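# Unscrew the bottle cap and set both down

## Task

Twist the cap off the bottle and set it on the desk, leaving the bottle upright and unsupported. At the finish both the bottle and the cap must be motionless, and the cap must not still be in a gripper. Anything that stays put only because the robot holds it does not count. Any object the robot is touching at the finish must not drop by more than roughly a fingernail's thickness once released, or the task fails.

## Robot and tools

ROBOT. Two arms, left_arm and right_arm, each ending in a two-finger parallel gripper. The names are labels only and do not match image sides; left_arm sits on the +y side. The fingers extend along the gripper's own +z axis and close along its y axis. end_effector_position is the spot between the finger pads, roughly 1 cm short of the fingertips. Joint limits in rad, base to hand: waist -2.880 to 2.880, shoulder 0.000 to 3.142, elbow 0.000 to 3.019, wrist pitch -1.693 to 1.571, wrist yaw -1.571 to 1.571, wrist roll -2.094 to 2.094. An elbow never quite straightens fully.

FRAME. All poses use one scene frame in metres. The origin is on the tabletop midway between the arms, +z is up, +x points out across the table. Orientation is a quaternion written w first (qw, qx, qy, qz).

ROW LAYOUT. Every command row is a single flat list of 16 numbers covering both arms, even if one arm stays still. The order is left_arm x, y, z, qw, qx, qy, qz, opening, then right_arm x, y, z, qw, qx, qy, qz, opening. x, y, z and the quaternion are absolute targets (a pose) in the scene frame, not offsets. Opening runs from -1 (closed) to +1 (fully open, 0.094 m). To keep an arm still, resend its exact position and quaternion from the last result before it stopped, plus the opening it should keep. To hold an orientation, repeat one fixed quaternion in every row rather than copying the reported one, which drifts.

execute_actions. Argument actions: a list of actions. Each action is a table of up to 15 rows. Each row lasts one control step of 1/30 s, and a short table repeats its final row until 15 steps (0.5 s) have passed. An empty list just returns state and images. If any target lies over 0.6 m from that gripper's current position along any of its own axes, the action is refused for both arms. A malformed action, or a first action failing that check against the latest reported state, rejects the whole call with no motion. Each step, the target is clipped to within 70 mm and 16 degrees of the measured hand pose. Damped inverse kinematics then drives the joints, favouring position over orientation. After an action the arm travels only as far as its last clipped pose, so distant targets need further actions.

move. Argument target: one 16-number row as above (absolute poses). speed: top path speed in m/s, 0.002 to 0.5, default 0.25; rotation is capped at twice that in rad/s. blocking: true or false. Each gripper follows a straight line toward its pose, both paths finish together, lasting 0.5 to 10 s (cut off at 10 s). Rotation takes the shorter direction. Paths ignore obstacles and the other arm. Hands lag, wander, and can exceed speed, worst near full reach. Openings are applied when the move starts. Faster contact and targets set deeper past contact press harder. The result adds a move: line giving the ending (done, off_target, moving, held, fault) and any limits: limits=paced means the sent pose was clipped, limits=held means a check stopped some steps, after which the arm may surge. The distance of each hand from its pose is also given. With blocking=false the result comes after 0.5 s while motion continues; call wait or stop before any new move or execute_actions.

wait. seconds from 0 to 10. Arms hold their last command; a running move continues and the wait returns early when it ends.

stop. Brakes a running move; it needs stopping distance, more when fast. Fingers keep moving.

zoom_image. camera is one of cam_high, cam_low, cam_left_wrist, cam_right_wrist; region is [x0, y0, x1, y1] in pixels from the top-left, no larger than 504 by 504.

finished_scene. scene: the number of the current scene. Final; robot holds the last command first, then the result says whether the goal was met. Answering without any tool call also ends everything.

RESULTS. The state line reads left_arm: … | right_arm: … with each hand's position and end_effector_quat_wxyz; printed positions can be off, more so at long reach, and motions often finish a centimetre or more below the command. Hand target lines show where the controller now drives each hand. A pose unreachable line names an arm whose command the clearance check altered or blocked. Action calls list per-step positions, with HELD plus an arm label where that arm was held back. grip_measured gives finger opening on the command scale (last joint value is metres); each gripper may read up to about 1 mm off. To grip, command about 0.03 below grip_measured; a smaller gap grips more lightly. Pad force tops out near 50 to 62 N, less for parts thinner than about 2 mm, with a brief spike at first contact. FAULT lines report an arm stop. Holding a load warms motors: MOTOR HOT appears from 85 °C, and at 100 °C an OVER-TEMPERATURE FAULT releases that arm and gripper so it falls.

CAMERAS. Images arrive as cam_high, cam_low, cam_left_wrist, cam_right_wrist, each 504x504. cam_high looks down from about [1.26, 0.11, 1.37]; cam_low looks across from about [1.49, -0.86, 0.29]; wrist cameras ride on the hands. Calibration may be off by up to 2.3 degrees and 9 millimetres.

CAUTIONS. The simulation keeps running while you reason, holding the last command. Short tugs on held parts or pushes on loose items can happen. Avoid collisions or hard pressing between arms, drops, slips, slams and heavy pushes, and never let anything leave the table. A blocked arm tends to keep pushing until given a new command.

Each tool is called after "Request:" as name(argument=value, ...), one argument or row to a line, values as JSON.

## Session

Request:
execute_actions(
  actions=[],
)

Scene clock: 0.00 s.
left_arm: end_effector_position=(+0.1561, +0.6136, +0.1721) grip_measured=+1.000 end_effector_quat_wxyz=(+0.194, +0.146, +0.839, +0.486) | right_arm: end_effector_position=(+0.3324, -0.2267, +0.2917) grip_measured=+1.000 end_effector_quat_wxyz=(+0.008, +0.878, -0.472, +0.075)
Joint positions: left_arm=[ 1.49   0.549  0.28  -0.221  0.289  1.513  0.094] | right_arm=[ 0.5    1.141  1.226 -1.574  0.128 -1.752  0.094]
Joint velocities: left_arm=[ 0.015  0.005  0.017 -0.007 -0.022 -0.037  0.   ] | right_arm=[-0.015  0.005  0.002 -0.007  0.051 -0.051  0.   ]
Motor temperatures (°C, as the motors report them): left_arm=[22 21 21 20 20 18] | right_arm=[22 22 21 19 23 22]
Hand target (left_arm): +0.158, +0.620, +0.190; +0.195, +0.147, +0.830, +0.501
Hand target (right_arm): +0.337, -0.225, +0.298; +0.002, +0.878, -0.472, +0.080

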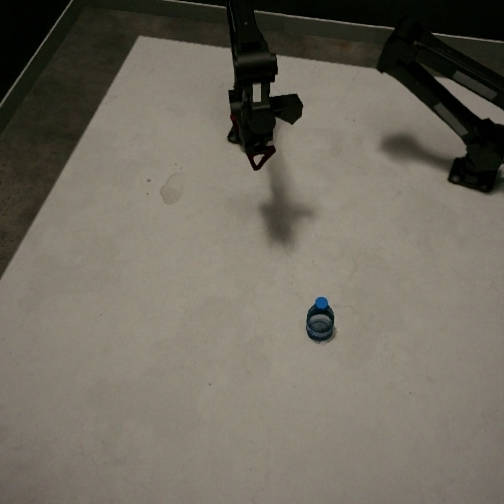

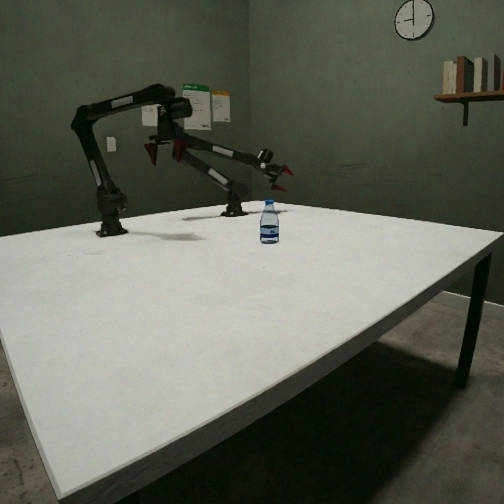

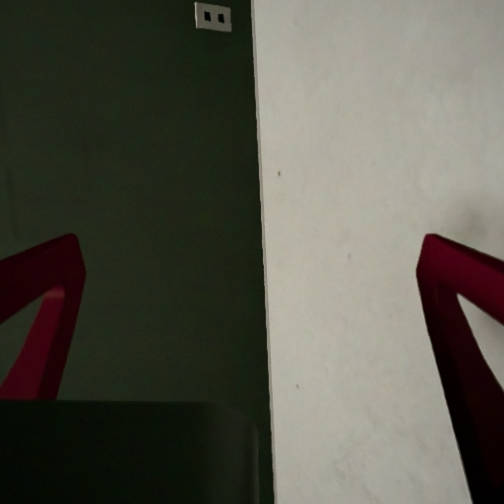

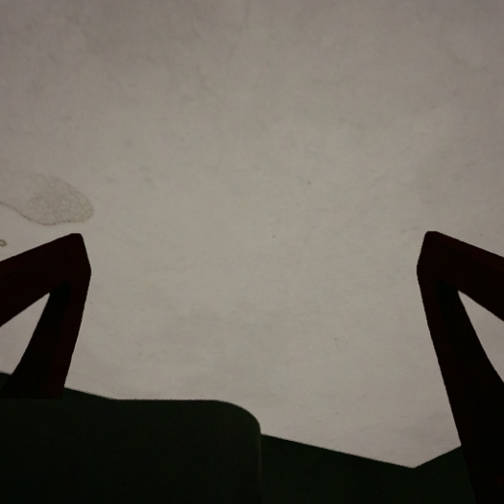

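Request:
zoom_image(
  camera="cam_high",
  region=[280, 280, 360, 360],
)

Request:
zoom_image(
  camera="cam_low",
  region=[230, 180, 310, 260],
)

Region (280, 280, 360, 360) of cam_high's 504x504 image, scaled by 6.300, with more detail than that image has.

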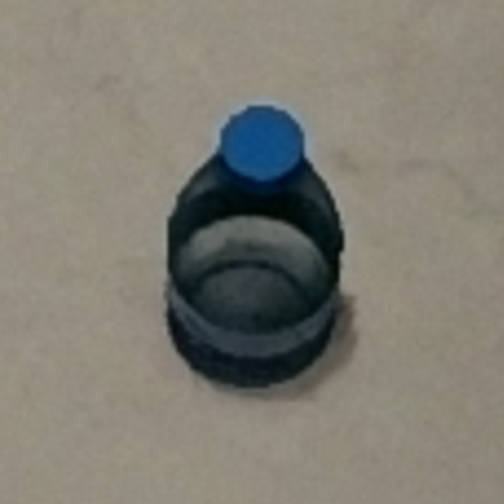

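Region (230, 180, 310, 260) of cam_low's 504x504 image, scaled by 6.300, with more detail than that image has.

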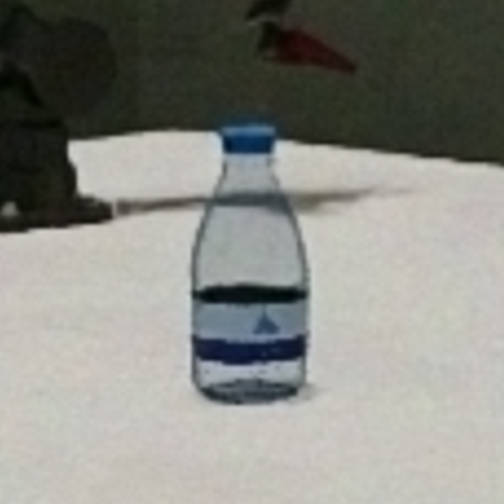

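Request:
move(
  target=[0.43,0.15,0.08,0.554,0.212,0.791,-0.149,1,0.33,-0.227,0.29,0,-0.26,0.966,0,1],
  speed=0.35,
)

Scene clock: 6.60 s.
left_arm: end_effector_position=(+0.4253, +0.1554, +0.0704) grip_measured=+1.000 end_effector_quat_wxyz=(+0.562, +0.207, +0.787, -0.150) | right_arm: end_effector_position=(+0.3212, -0.2260, +0.2811) grip_measured=+1.000 end_effector_quat_wxyz=(-0.003, -0.275, +0.962, -0.000)
Joint positions: left_arm=[-0.178  1.514  0.269  0.909  0.182  0.06   0.094] | right_arm=[ 0.446  1.17   1.226 -1.631  0.    -0.201  0.094]
Joint velocities: left_arm=[ 0.005  0.005  0.002  0.002 -0.066 -0.081  0.   ] | right_arm=[-0.015 -0.005 -0.022 -0.017 -0.007 -0.022  0.   ]
Motor temperatures (°C, as the motors report them): left_arm=[22 21 23 21 20 18] | right_arm=[22 22 24 19 23 22]
Hand target (left_arm): +0.434, +0.147, +0.080; +0.573, +0.204, +0.777, -0.159
Hand target (right_arm): +0.330, -0.227, +0.290; +0.001, -0.259, +0.966, +0.001
Off the commanded pose (left_arm): 0.012 m, 1 deg.
Off the commanded pose (right_arm): 0.013 m, 2 deg.
move: off_target (left_arm, right_arm)
camera_calibration (this result's frames):
cam_left_wrist: T_world_to_cam=[[-0.504393, -0.863472, 0.00161547, 0.345623], [-0.712692, 0.415258, -0.565359, 0.282076], [0.487501, -0.286315, -0.824843, 0.0204799], [0, 0, 0, 1]] pos_world=[0.365379, 0.187165, 0.175809]
cam_right_wrist: T_world_to_cam=[[0.52261, -0.852553, -0.00558264, -0.357184], [-0.684843, -0.423687, 0.592857, -0.0370798], [-0.507807, -0.30601, -0.805288, 0.440332], [0, 0, 0, 1]] pos_world=[0.384878, -0.185483, 0.374583]

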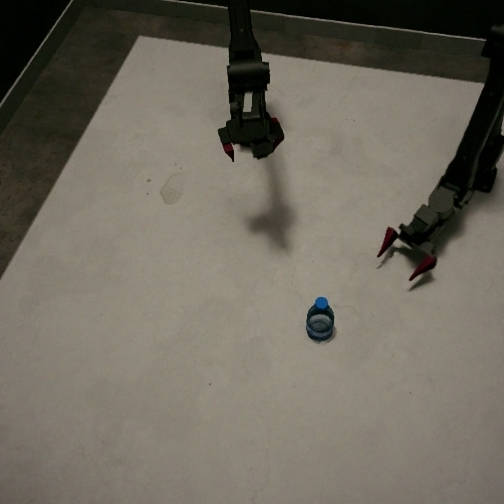

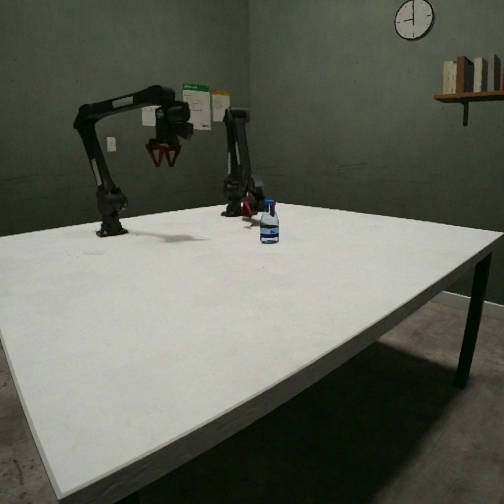

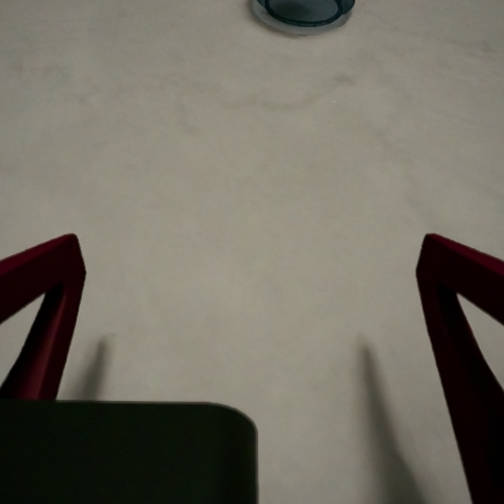

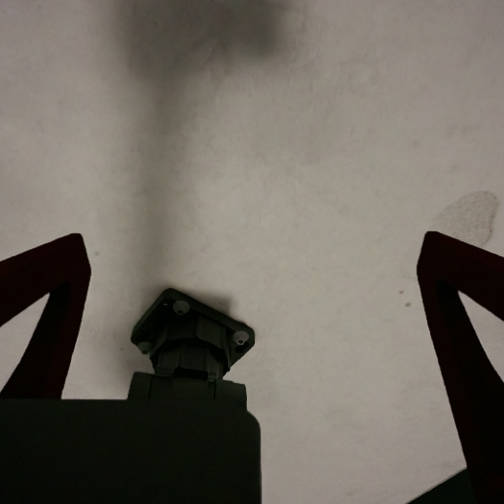

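Request:
move(
  target=[0.54,0.042,0.065,0.621,0.198,0.740,-0.166,1,0.55,-0.12,0.30,0,-0.26,0.966,0,0.2],
  speed=0.3,
)

Scene clock: 9.60 s.
left_arm: end_effector_position=(+0.5328, +0.0524, +0.0592) grip_measured=+1.000 end_effector_quat_wxyz=(+0.611, +0.201, +0.750, -0.156) | right_arm: end_effector_position=(+0.5437, -0.1306, +0.2881) grip_measured=+0.202 end_effector_quat_wxyz=(+0.008, -0.263, +0.965, +0.001)
Joint positions: left_arm=[-0.339  1.874  0.629  1.039  0.027  0.017  0.094] | right_arm=[ 0.468  1.806  1.94  -1.688  0.    -0.155  0.056]
Joint velocities: left_arm=[-0.005 -0.005 -0.022 -0.002 -0.037  0.022  0.   ] | right_arm=[ 0.015  0.005 -0.007 -0.012  0.037 -0.022 -0.001]
Motor temperatures (°C, as the motors report them): left_arm=[22 21 23 21 20 18] | right_arm=[22 22 25 19 23 22]
Hand target (left_arm): +0.539, +0.042, +0.067; +0.621, +0.196, +0.741, -0.167
Hand target (right_arm): +0.549, -0.121, +0.301; +0.021, -0.260, +0.965, +0.002
Off the commanded pose (left_arm): 0.014 m, 2 deg.
Off the commanded pose (right_arm): 0.017 m, 1 deg.
joint sent to its limit (right arm) — the command would take joint 4 (wrist pitch) past its lower limit, so that joint was sent only as far as its limit.
move: off_target (left_arm, right_arm)
camera_calibration (this result's frames):
cam_left_wrist: T_world_to_cam=[[-0.502634, -0.864395, -0.0134417, 0.310972], [-0.642967, 0.384181, -0.662569, 0.365333], [0.577885, -0.324387, -0.74888, -0.121308], [0, 0, 0, 1]] pos_world=[0.461304, 0.0890978, 0.155393]
cam_right_wrist: T_world_to_cam=[[0.501719, -0.865028, -0.00213923, -0.383357], [-0.706843, -0.411394, 0.575438, 0.170201], [-0.49865, -0.287196, -0.817843, 0.589305], [0, 0, 0, 1]] pos_world=[0.6065, -0.0923492, 0.383199]

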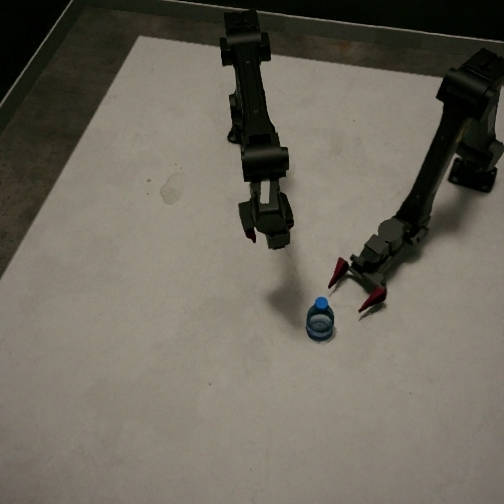

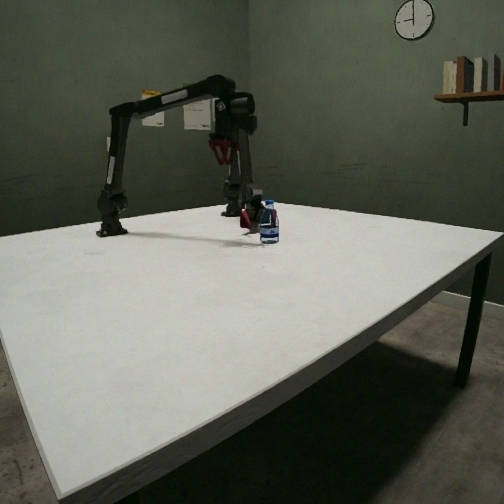

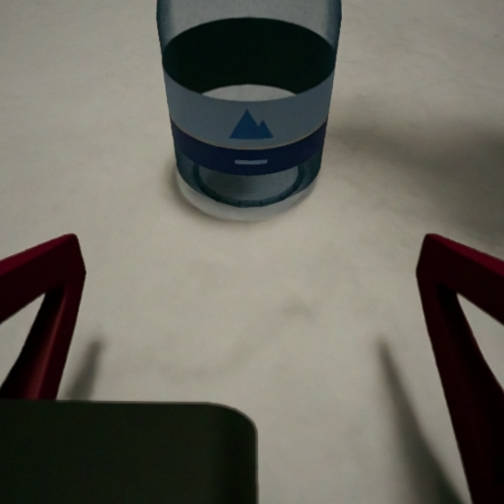

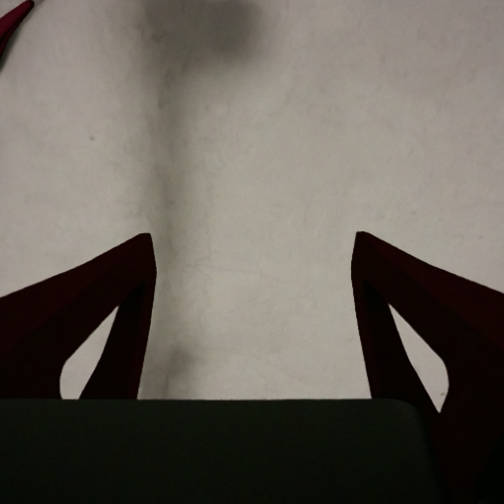

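Request:
move(
  target=[0.622,-0.005,0.065,0.621,0.198,0.740,-0.166,1,0.60,-0.06,0.27,0,0.676,0.737,0,0.2],
  speed=0.4,
)

Scene clock: 13.97 s.
left_arm: end_effector_position=(+0.6140, +0.0101, +0.0627) grip_measured=+1.000 end_effector_quat_wxyz=(+0.617, +0.199, +0.745, -0.157) | right_arm: end_effector_position=(+0.5928, -0.0722, +0.2686) grip_measured=+0.202 end_effector_quat_wxyz=(+0.011, +0.672, +0.740, +0.025)
Joint positions: left_arm=[-0.339  1.989  0.894  0.904  0.024  0.017  0.094] | right_arm=[ 0.526  1.988  2.159 -1.688  0.001  1.911  0.056]
Joint velocities: left_arm=[-0.005 -0.005 -0.002 -0.017 -0.051  0.037  0.   ] | right_arm=[-0.015 -0.015 -0.007 -0.012  0.081  0.007  0.   ]
Motor temperatures (°C, as the motors report them): left_arm=[22 21 23 21 20 18] | right_arm=[22 22 27 19 23 22]
Hand target (left_arm): +0.621, -0.004, +0.067; +0.621, +0.198, +0.740, -0.166
Hand target (right_arm): +0.599, -0.061, +0.270; +0.012, +0.675, +0.737, +0.028
Off the commanded pose (left_arm): 0.017 m, 1 deg.
Off the commanded pose (right_arm): 0.014 m, 3 deg.
joint sent to its limit (right arm) — the command would take joint 4 (wrist pitch) past its lower limit, so that joint was sent only as far as its limit.
move: off_target (left_arm, right_arm)
camera_calibration (this result's frames):
cam_left_wrist: T_world_to_cam=[[-0.500108, -0.865846, -0.0142293, 0.313757], [-0.634478, 0.377555, -0.674455, 0.431782], [0.589347, -0.328272, -0.738179, -0.187041], [0, 0, 0, 1]] pos_world=[0.541101, 0.0472434, 0.157612]
cam_right_wrist: T_world_to_cam=[[-0.994586, -0.0878215, -0.0555586, 0.600023], [-0.103541, 0.791822, 0.601911, -0.0377372], [-0.0088682, 0.604405, -0.796628, 0.382942], [0, 0, 0, 1]] pos_world=[0.596263, -0.148876, 0.361113]

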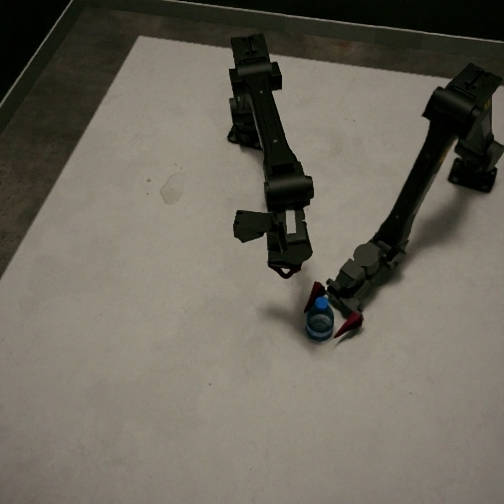

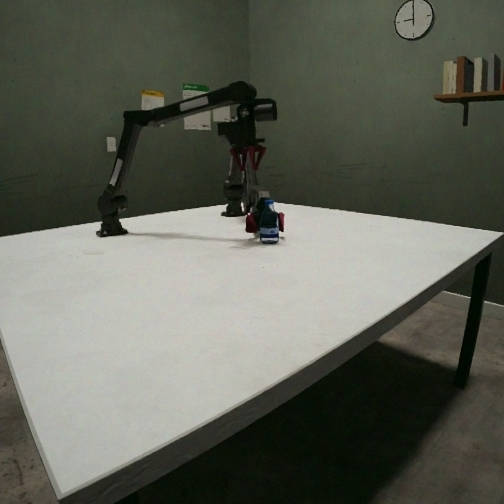

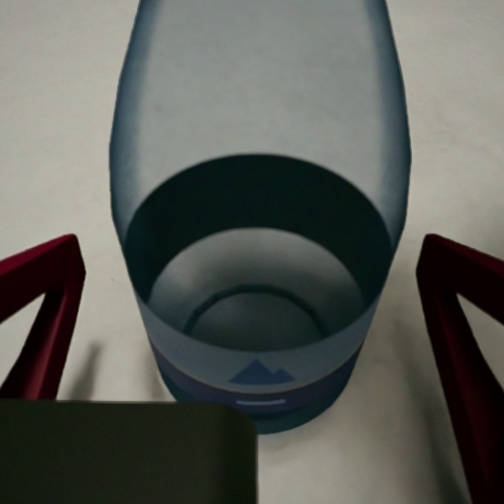

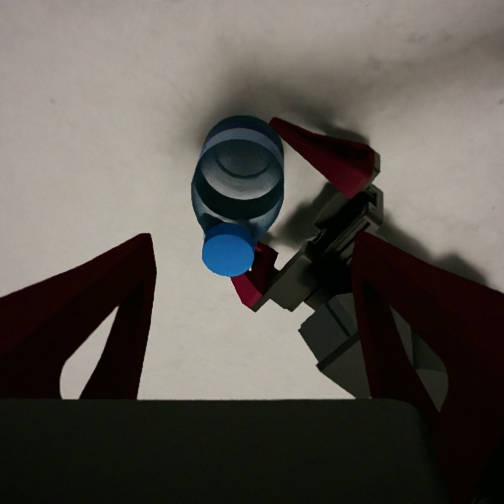

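Request:
move(
  target=[0.633,-0.012,0.062,0.621,0.198,0.740,-0.166,1,0.615,0.02,0.215,0,0.676,0.737,0,0.2],
  speed=0.15,
)

Request:
move(
  target=[0.633,-0.012,0.062,0.621,0.198,0.740,-0.166,0.33,0.615,0.02,0.215,0,0.676,0.737,0,0.2],
)

Scene clock: 16.67 s.
left_arm: end_effector_position=(+0.6254, +0.0035, +0.0583) grip_measured=+1.000 end_effector_quat_wxyz=(+0.617, +0.199, +0.745, -0.157) | right_arm: end_effector_position=(+0.6089, +0.0124, +0.2117) grip_measured=+0.202 end_effector_quat_wxyz=(+0.005, +0.671, +0.741, +0.014)
Joint positions: left_arm=[-0.34   2.018  0.935  0.891  0.023  0.017  0.094] | right_arm=[ 0.629  2.185  2.334 -1.689  0.001  2.009  0.056]
Joint velocities: left_arm=[ 0.005 -0.005 -0.012  0.012  0.022 -0.007  0.   ] | right_arm=[-0.005  0.005  0.007  0.002  0.095  0.022 -0.   ]
Motor temperatures (°C, as the motors report them): left_arm=[22 21 23 21 20 18] | right_arm=[22 23 28 19 23 22]
Hand target (left_arm): +0.632, -0.012, +0.062; +0.621, +0.198, +0.740, -0.166
Hand target (right_arm): +0.615, +0.019, +0.215; +0.007, +0.676, +0.737, +0.021
Off the commanded pose (left_arm): 0.018 m, 1 deg.
Off the commanded pose (right_arm): 0.010 m, 2 deg.
joint sent to its limit (right arm) — the command would take joint 4 (wrist pitch) past its lower limit, so that joint was sent only as far as its limit.
move: off_target (left_arm)
camera_calibration (this result's frames):
cam_left_wrist: T_world_to_cam=[[-0.499809, -0.866014, -0.0144901, 0.313524], [-0.634975, 0.377743, -0.673881, 0.438826], [0.589065, -0.327611, -0.738697, -0.198889], [0, 0, 0, 1]] pos_world=[0.552504, 0.0405944, 0.153341]
cam_right_wrist: T_world_to_cam=[[-0.995153, -0.0927718, -0.0326247, 0.615801], [-0.0937935, 0.795665, 0.598432, -0.0740897], [-0.0295593, 0.598591, -0.800509, 0.300069], [0, 0, 0, 1]] pos_world=[0.614736, -0.0635394, 0.304636]

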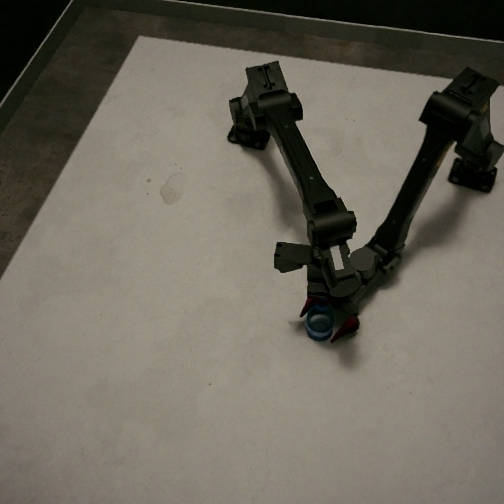

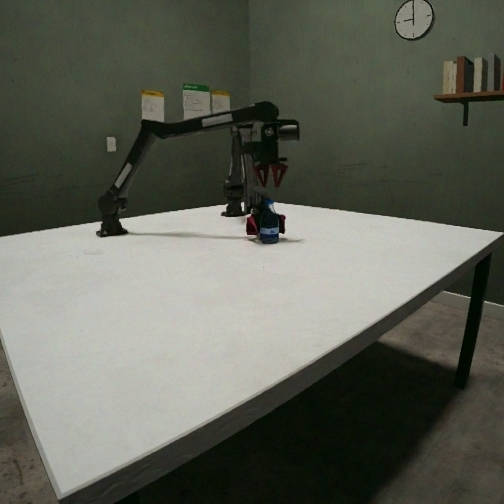

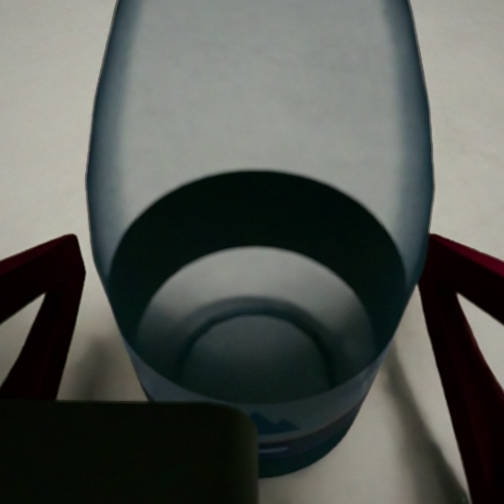

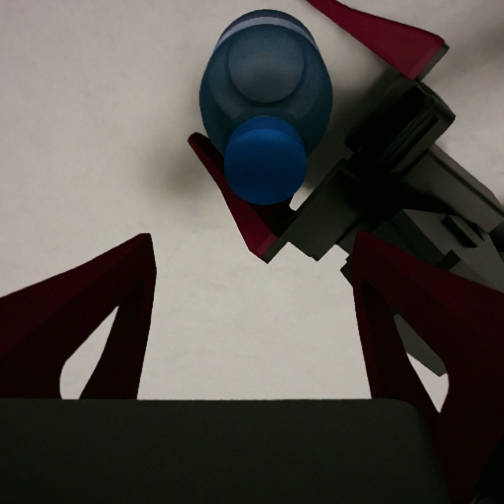

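Scene clock: 17.37 s.
left_arm: end_effector_position=(+0.6254, +0.0036, +0.0581) grip_measured=+0.354 end_effector_quat_wxyz=(+0.617, +0.199, +0.745, -0.157) | right_arm: end_effector_position=(+0.6089, +0.0124, +0.2117) grip_measured=+0.202 end_effector_quat_wxyz=(+0.005, +0.671, +0.741, +0.014)
Joint positions: left_arm=[-0.34   2.018  0.935  0.891  0.022  0.017  0.064] | right_arm=[ 0.629  2.185  2.334 -1.689  0.001  2.01   0.056]
Joint velocities: left_arm=[ 0.005 -0.005  0.007 -0.007  0.037  0.007 -0.001] | right_arm=[ 0.005 -0.015  0.002 -0.007  0.051 -0.022 -0.001]
Motor temperatures (°C, as the motors report them): left_arm=[22 21 23 21 20 18] | right_arm=[22 23 28 19 23 22]
Hand target (left_arm): +0.632, -0.012, +0.062; +0.621, +0.198, +0.740, -0.166
Hand target (right_arm): +0.614, +0.020, +0.215; +0.006, +0.676, +0.737, +0.021
Off the commanded pose (left_arm): 0.018 m, 1 deg.
Off the commanded pose (right_arm): 0.010 m, 2 deg.
joint sent to its limit (right arm) — the command would take joint 4 (wrist pitch) past its lower limit, so that joint was sent only as far as its limit.
move: off_target (left_arm)
camera_calibration (this result's frames):
cam_left_wrist: T_world_to_cam=[[-0.499489, -0.866198, -0.0145487, 0.313389], [-0.635321, 0.377669, -0.673597, 0.438838], [0.588963, -0.327211, -0.738955, -0.198976], [0, 0, 0, 1]] pos_world=[0.552527, 0.0406142, 0.153125]
cam_right_wrist: T_world_to_cam=[[-0.995224, -0.0920122, -0.0326153, 0.615832], [-0.0931799, 0.795724, 0.598449, -0.0744676], [-0.0291119, 0.59863, -0.800497, 0.299794], [0, 0, 0, 1]] pos_world=[0.614679, -0.0635457, 0.304635]

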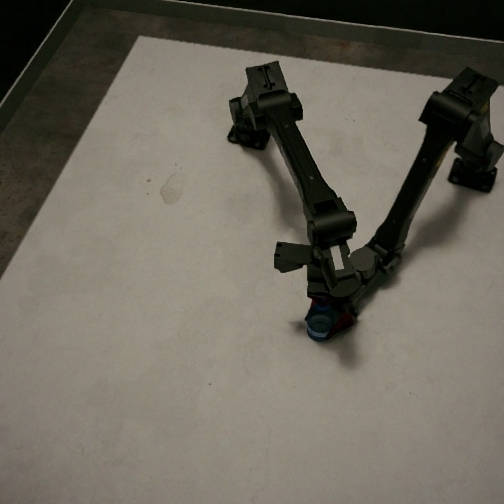

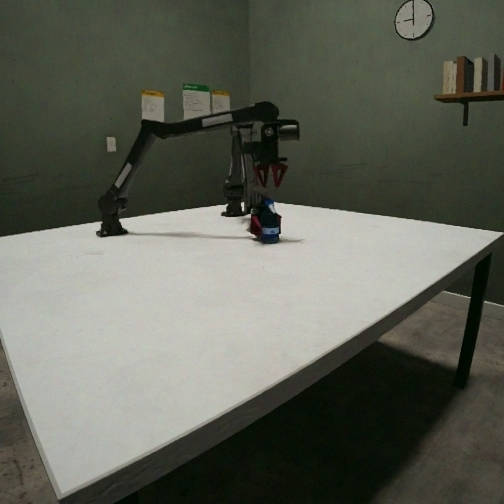

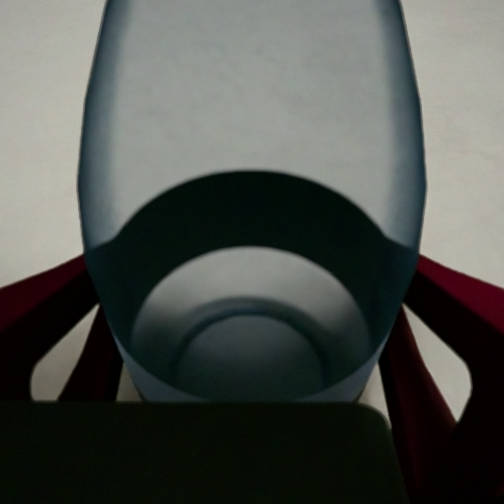

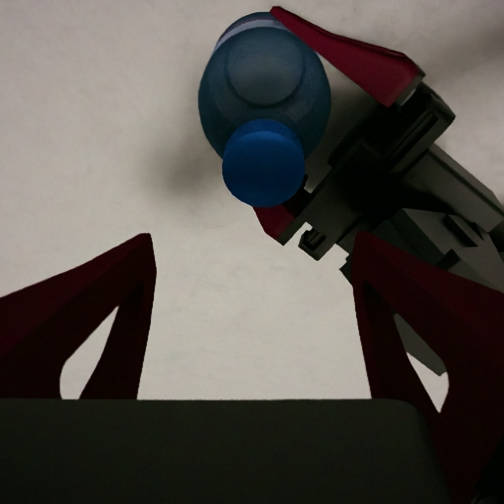

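Request:
move(
  target=[0.633,-0.012,0.062,0.621,0.198,0.740,-0.166,0.315,0.615,0.02,0.15,0,0.676,0.737,0,0.1],
  speed=0.1,
)

Request:
zoom_image(
  camera="cam_low",
  region=[220, 150, 320, 250],
)

Scene clock: 19.20 s.
left_arm: end_effector_position=(+0.6254, +0.0036, +0.0581) grip_measured=+0.354 end_effector_quat_wxyz=(+0.617, +0.199, +0.745, -0.157) | right_arm: end_effector_position=(+0.6148, +0.0160, +0.1789) grip_measured=+0.102 end_effector_quat_wxyz=(+0.005, +0.671, +0.741, +0.016)
Joint positions: left_arm=[-0.34   2.018  0.935  0.891  0.022  0.017  0.064] | right_arm=[ 0.629  2.195  2.265 -1.606  0.001  2.01   0.052]
Joint velocities: left_arm=[-0.005 -0.005  0.012  0.027 -0.051  0.037 -0.   ] | right_arm=[-0.005 -0.005  0.002  0.012 -0.007 -0.095 -0.   ]
Motor temperatures (°C, as the motors report them): left_arm=[22 21 23 21 20 18] | right_arm=[22 23 28 19 23 22]
Hand target (left_arm): +0.632, -0.012, +0.062; +0.621, +0.198, +0.740, -0.166
Hand target (right_arm): +0.614, +0.020, +0.150; +0.000, +0.676, +0.737, -0.000
Off the commanded pose (left_arm): 0.018 m, 1 deg.
Off the commanded pose (right_arm): 0.029 m, 2 deg.
move: off_target (left_arm, right_arm)
camera_calibration (this result's frames):
cam_left_wrist: T_world_to_cam=[[-0.499489, -0.866198, -0.0145487, 0.313389], [-0.635321, 0.377669, -0.673597, 0.438838], [0.588963, -0.327211, -0.738955, -0.198976], [0, 0, 0, 1]] pos_world=[0.552527, 0.0406142, 0.153125]
cam_right_wrist: T_world_to_cam=[[-0.995181, -0.0911854, -0.0360443, 0.621567], [-0.0945287, 0.794611, 0.599714, -0.056471], [-0.026044, 0.600232, -0.799402, 0.269467], [0, 0, 0, 1]] pos_world=[0.620252, -0.0601921, 0.271682]

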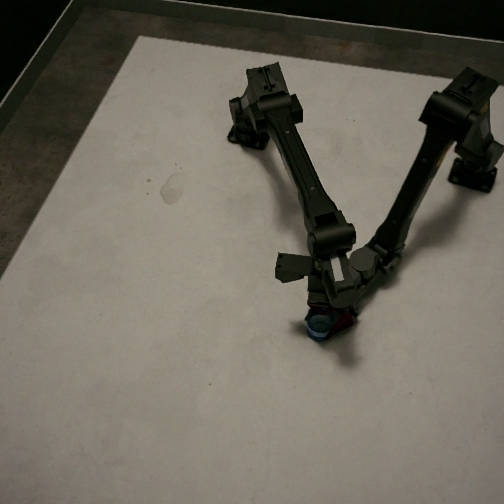

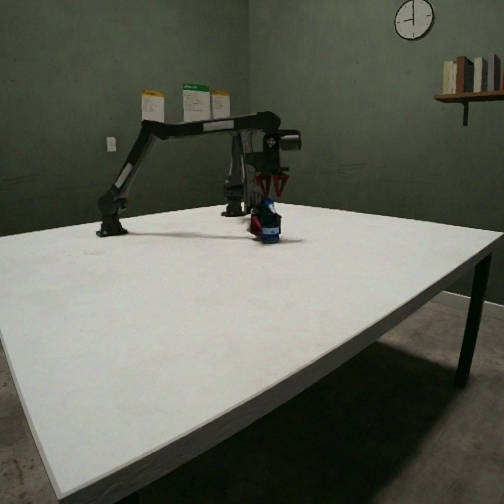

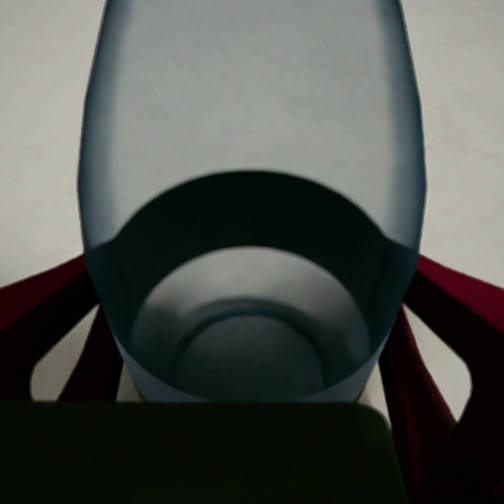

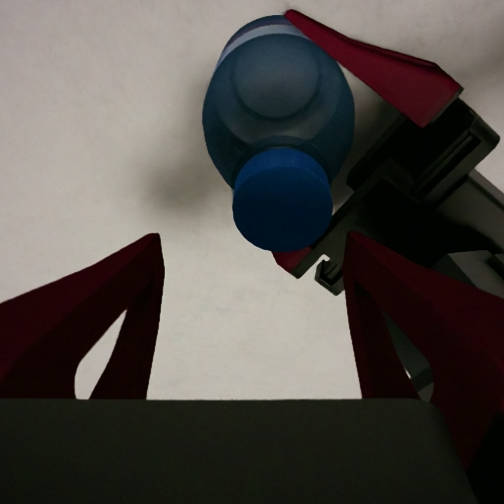

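Region (220, 150, 320, 250) of cam_low's 504x504 image, scaled by 5.040, with more detail than that image has.

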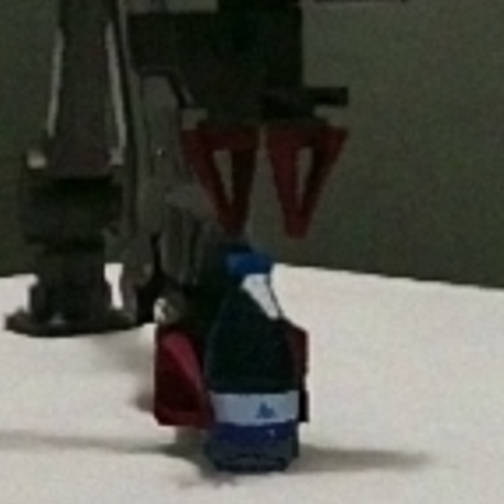

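Request:
move(
  target=[0.633,-0.012,0.062,0.621,0.198,0.740,-0.166,0.315,0.604,0.014,0.135,0,0.676,0.737,0,0.1],
  speed=0.05,
)

Request:
zoom_image(
  camera="cam_low",
  region=[220, 150, 320, 250],
)

Scene clock: 21.17 s.
left_arm: end_effector_position=(+0.6254, +0.0036, +0.0581) grip_measured=+0.354 end_effector_quat_wxyz=(+0.617, +0.199, +0.745, -0.157) | right_arm: end_effector_position=(+0.6064, +0.0110, +0.1363) grip_measured=+0.102 end_effector_quat_wxyz=(-0.001, +0.672, +0.741, -0.003)
Joint positions: left_arm=[-0.34   2.018  0.935  0.891  0.022  0.017  0.064] | right_arm=[ 0.629  2.194  2.151 -1.535  0.001  2.012  0.052]
Joint velocities: left_arm=[ 0.005  0.005 -0.002  0.002 -0.007 -0.037  0.001] | right_arm=[-0.005 -0.005  0.002  0.002  0.037 -0.037 -0.001]
Motor temperatures (°C, as the motors report them): left_arm=[22 21 23 21 20 18] | right_arm=[22 24 28 19 23 22]
Hand target (left_arm): +0.632, -0.012, +0.062; +0.621, +0.198, +0.740, -0.166
Hand target (right_arm): +0.604, +0.014, +0.135; -0.000, +0.676, +0.737, -0.000
Off the commanded pose (left_arm): 0.018 m, 1 deg.
Off the commanded pose (right_arm): 0.004 m, 1 deg.
move: off_target (left_arm)
camera_calibration (this result's frames):
cam_left_wrist: T_world_to_cam=[[-0.499489, -0.866198, -0.0145487, 0.313389], [-0.635321, 0.377669, -0.673597, 0.438838], [0.588963, -0.327211, -0.738955, -0.198976], [0, 0, 0, 1]] pos_world=[0.552527, 0.0406142, 0.153125]
cam_right_wrist: T_world_to_cam=[[-0.995904, -0.0904149, 0.000759473, 0.606647], [-0.0728273, 0.807102, 0.585904, -0.0391382], [-0.0535874, 0.583448, -0.81038, 0.256557], [0, 0, 0, 1]] pos_world=[0.61506, -0.0632491, 0.230379]

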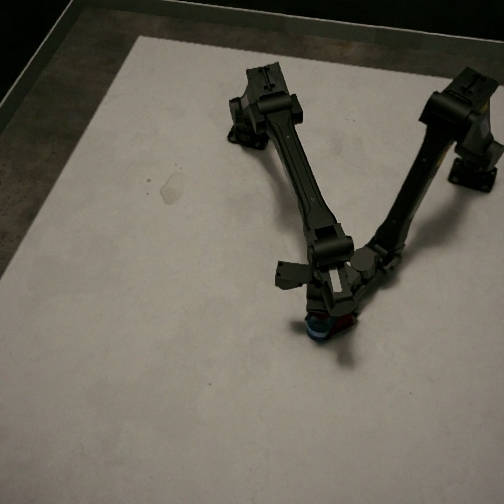

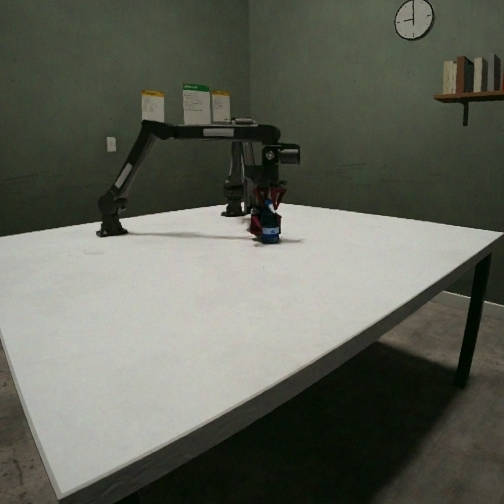

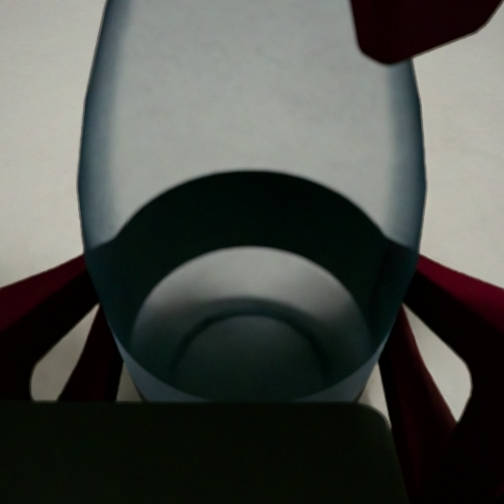

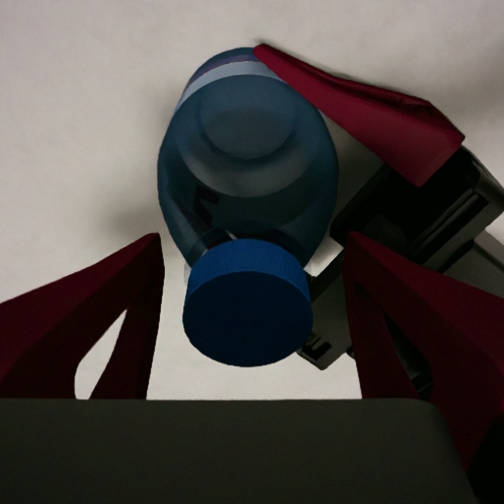

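Region (220, 150, 320, 250) of cam_low's 504x504 image, scaled by 5.040, with more detail than that image has.

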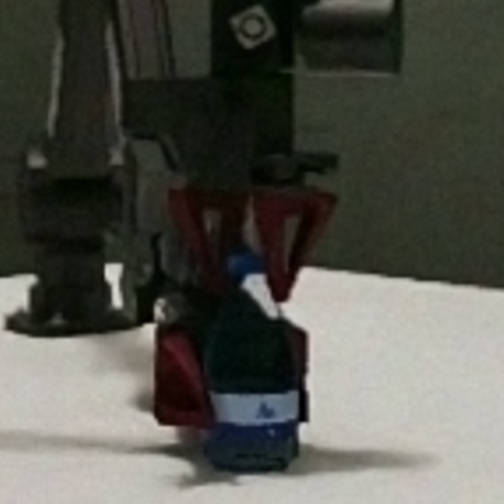

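A bit low; raise ~9 mm.

Request:
move(
  target=[0.633,-0.012,0.062,0.621,0.198,0.740,-0.166,0.315,0.605,0.014,0.15,0,0.676,0.737,0,-0.1],
  speed=0.05,
)

Scene clock: 22.37 s.
left_arm: end_effector_position=(+0.6253, +0.0034, +0.0581) grip_measured=+0.354 end_effector_quat_wxyz=(+0.617, +0.199, +0.745, -0.157) | right_arm: end_effector_position=(+0.6045, +0.0098, +0.1363) grip_measured=-0.098 end_effector_quat_wxyz=(-0.002, +0.672, +0.741, -0.008)
Joint positions: left_arm=[-0.34   2.018  0.935  0.891  0.022  0.017  0.064] | right_arm=[ 0.629  2.194  2.151 -1.544  0.001  2.012  0.042]
Joint velocities: left_arm=[ 0.005 -0.005  0.017 -0.042  0.022  0.007  0.001] | right_arm=[ 0.005 -0.015 -0.002 -0.002  0.022  0.037 -0.   ]
Motor temperatures (°C, as the motors report them): left_arm=[22 21 23 21 20 18] | right_arm=[22 24 28 19 23 22]
Hand target (left_arm): +0.632, -0.012, +0.062; +0.621, +0.198, +0.740, -0.166
Hand target (right_arm): +0.605, +0.014, +0.150; +0.000, +0.676, +0.737, +0.000
Off the commanded pose (left_arm): 0.018 m, 1 deg.
Off the commanded pose (right_arm): 0.014 m, 1 deg.
move: off_target (left_arm, right_arm)
camera_calibration (this result's frames):
cam_left_wrist: T_world_to_cam=[[-0.499819, -0.866007, -0.0145487, 0.31334], [-0.635177, 0.377911, -0.673597, 0.438755], [0.588838, -0.327436, -0.738955, -0.198899], [0, 0, 0, 1]] pos_world=[0.552421, 0.0404178, 0.153125]
cam_right_wrist: T_world_to_cam=[[-0.995865, -0.0903919, 0.00901293, 0.60347], [-0.0682339, 0.809843, 0.582665, -0.0407257], [-0.0599672, 0.57964, -0.812663, 0.261353], [0, 0, 0, 1]] pos_world=[0.613868, -0.0639606, 0.230682]

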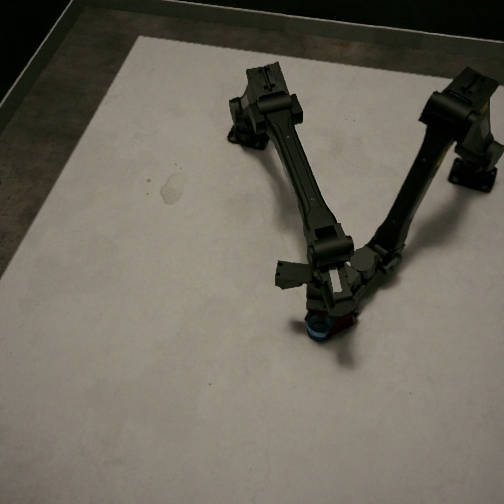

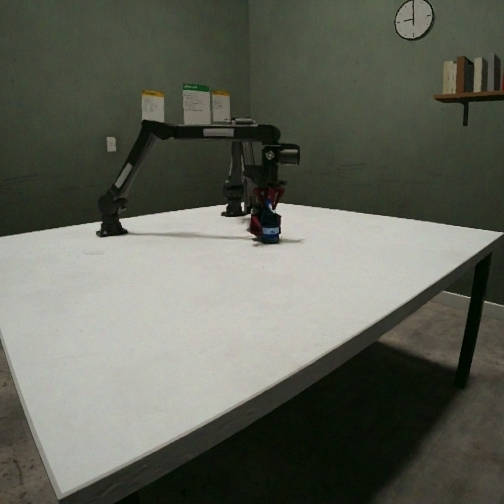

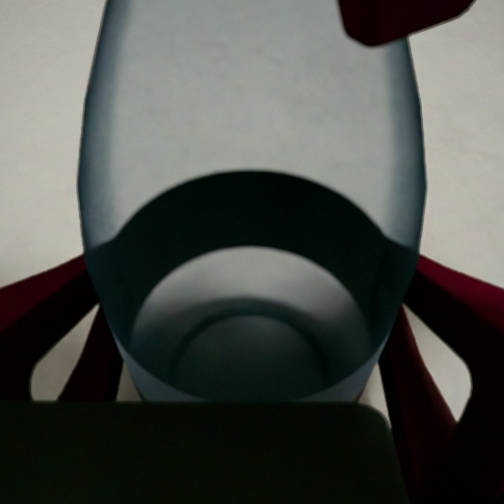

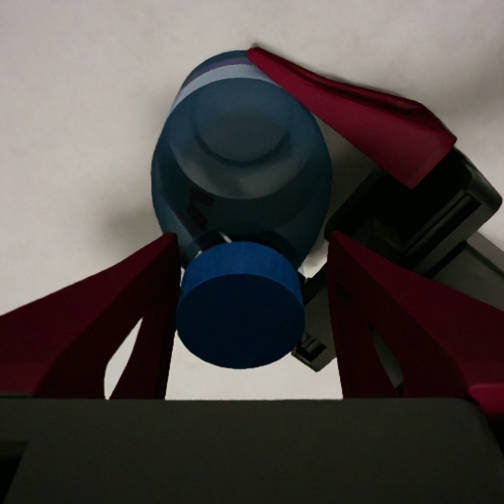

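Request:
move(
  target=[0.633,-0.012,0.062,0.621,0.198,0.740,-0.166,0.315,0.610,0.017,0.158,0,0.676,0.737,0,-0.1],
  speed=0.05,
)

Scene clock: 23.57 s.
left_arm: end_effector_position=(+0.6245, +0.0020, +0.0581) grip_measured=+0.354 end_effector_quat_wxyz=(+0.616, +0.200, +0.745, -0.157) | right_arm: end_effector_position=(+0.6030, +0.0089, +0.1465) grip_measured=-0.098 end_effector_quat_wxyz=(-0.003, +0.672, +0.741, -0.012)
Joint positions: left_arm=[-0.343  2.018  0.935  0.891  0.022  0.017  0.064] | right_arm=[ 0.629  2.194  2.178 -1.579  0.001  2.012  0.042]
Joint velocities: left_arm=[-0.024 -0.005 -0.012 -0.007  0.051  0.022  0.001] | right_arm=[ 0.005 -0.015  0.007 -0.007 -0.037 -0.081 -0.   ]
Motor temperatures (°C, as the motors report them): left_arm=[22 21 23 21 20 18] | right_arm=[22 24 28 19 23 22]
Hand target (left_arm): +0.632, -0.012, +0.062; +0.621, +0.198, +0.740, -0.166
Hand target (right_arm): +0.609, +0.017, +0.158; +0.000, +0.676, +0.737, +0.001
Off the commanded pose (left_arm): 0.017 m, 1 deg.
Off the commanded pose (right_arm): 0.016 m, 2 deg.
move: off_target (left_arm, right_arm)
camera_calibration (this result's frames):
cam_left_wrist: T_world_to_cam=[[-0.5018, -0.864861, -0.0145487, 0.313048], [-0.63431, 0.379364, -0.673597, 0.438259], [0.588087, -0.328783, -0.738955, -0.198441], [0, 0, 0, 1]] pos_world=[0.55178, 0.0392399, 0.153125]
cam_right_wrist: T_world_to_cam=[[-0.995773, -0.0903369, 0.016578, 0.600621], [-0.0640458, 0.812343, 0.579652, -0.048168], [-0.065831, 0.576141, -0.814695, 0.273972], [0, 0, 0, 1]] pos_world=[0.613033, -0.064459, 0.241167]

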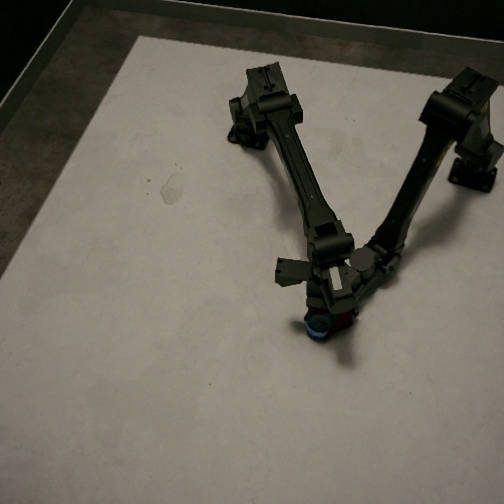

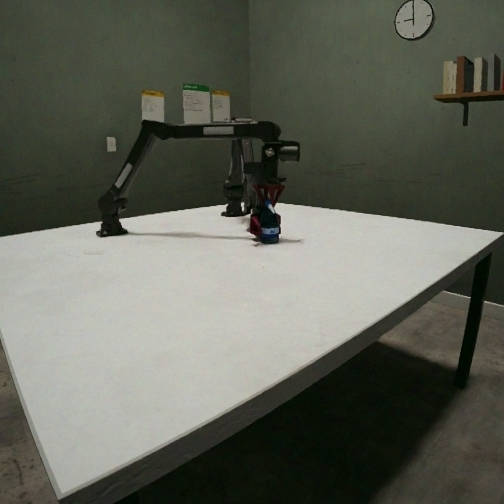

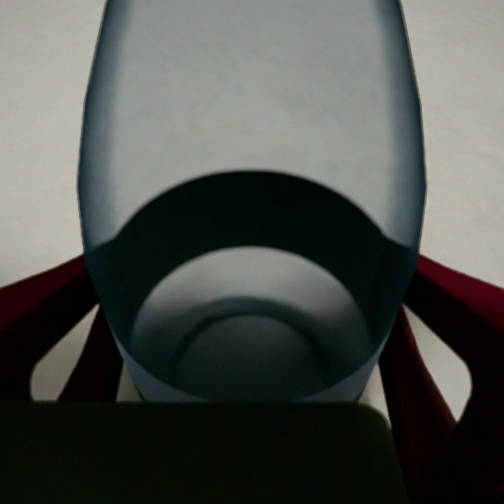

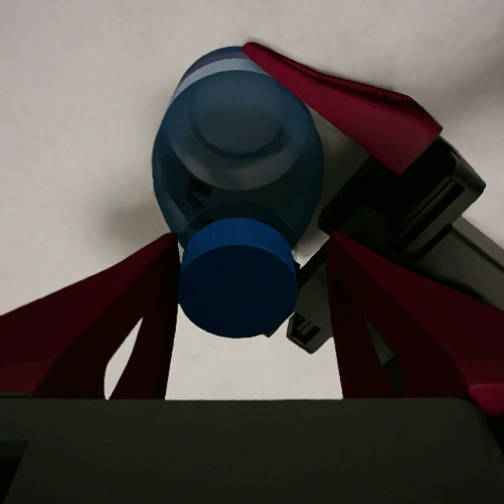

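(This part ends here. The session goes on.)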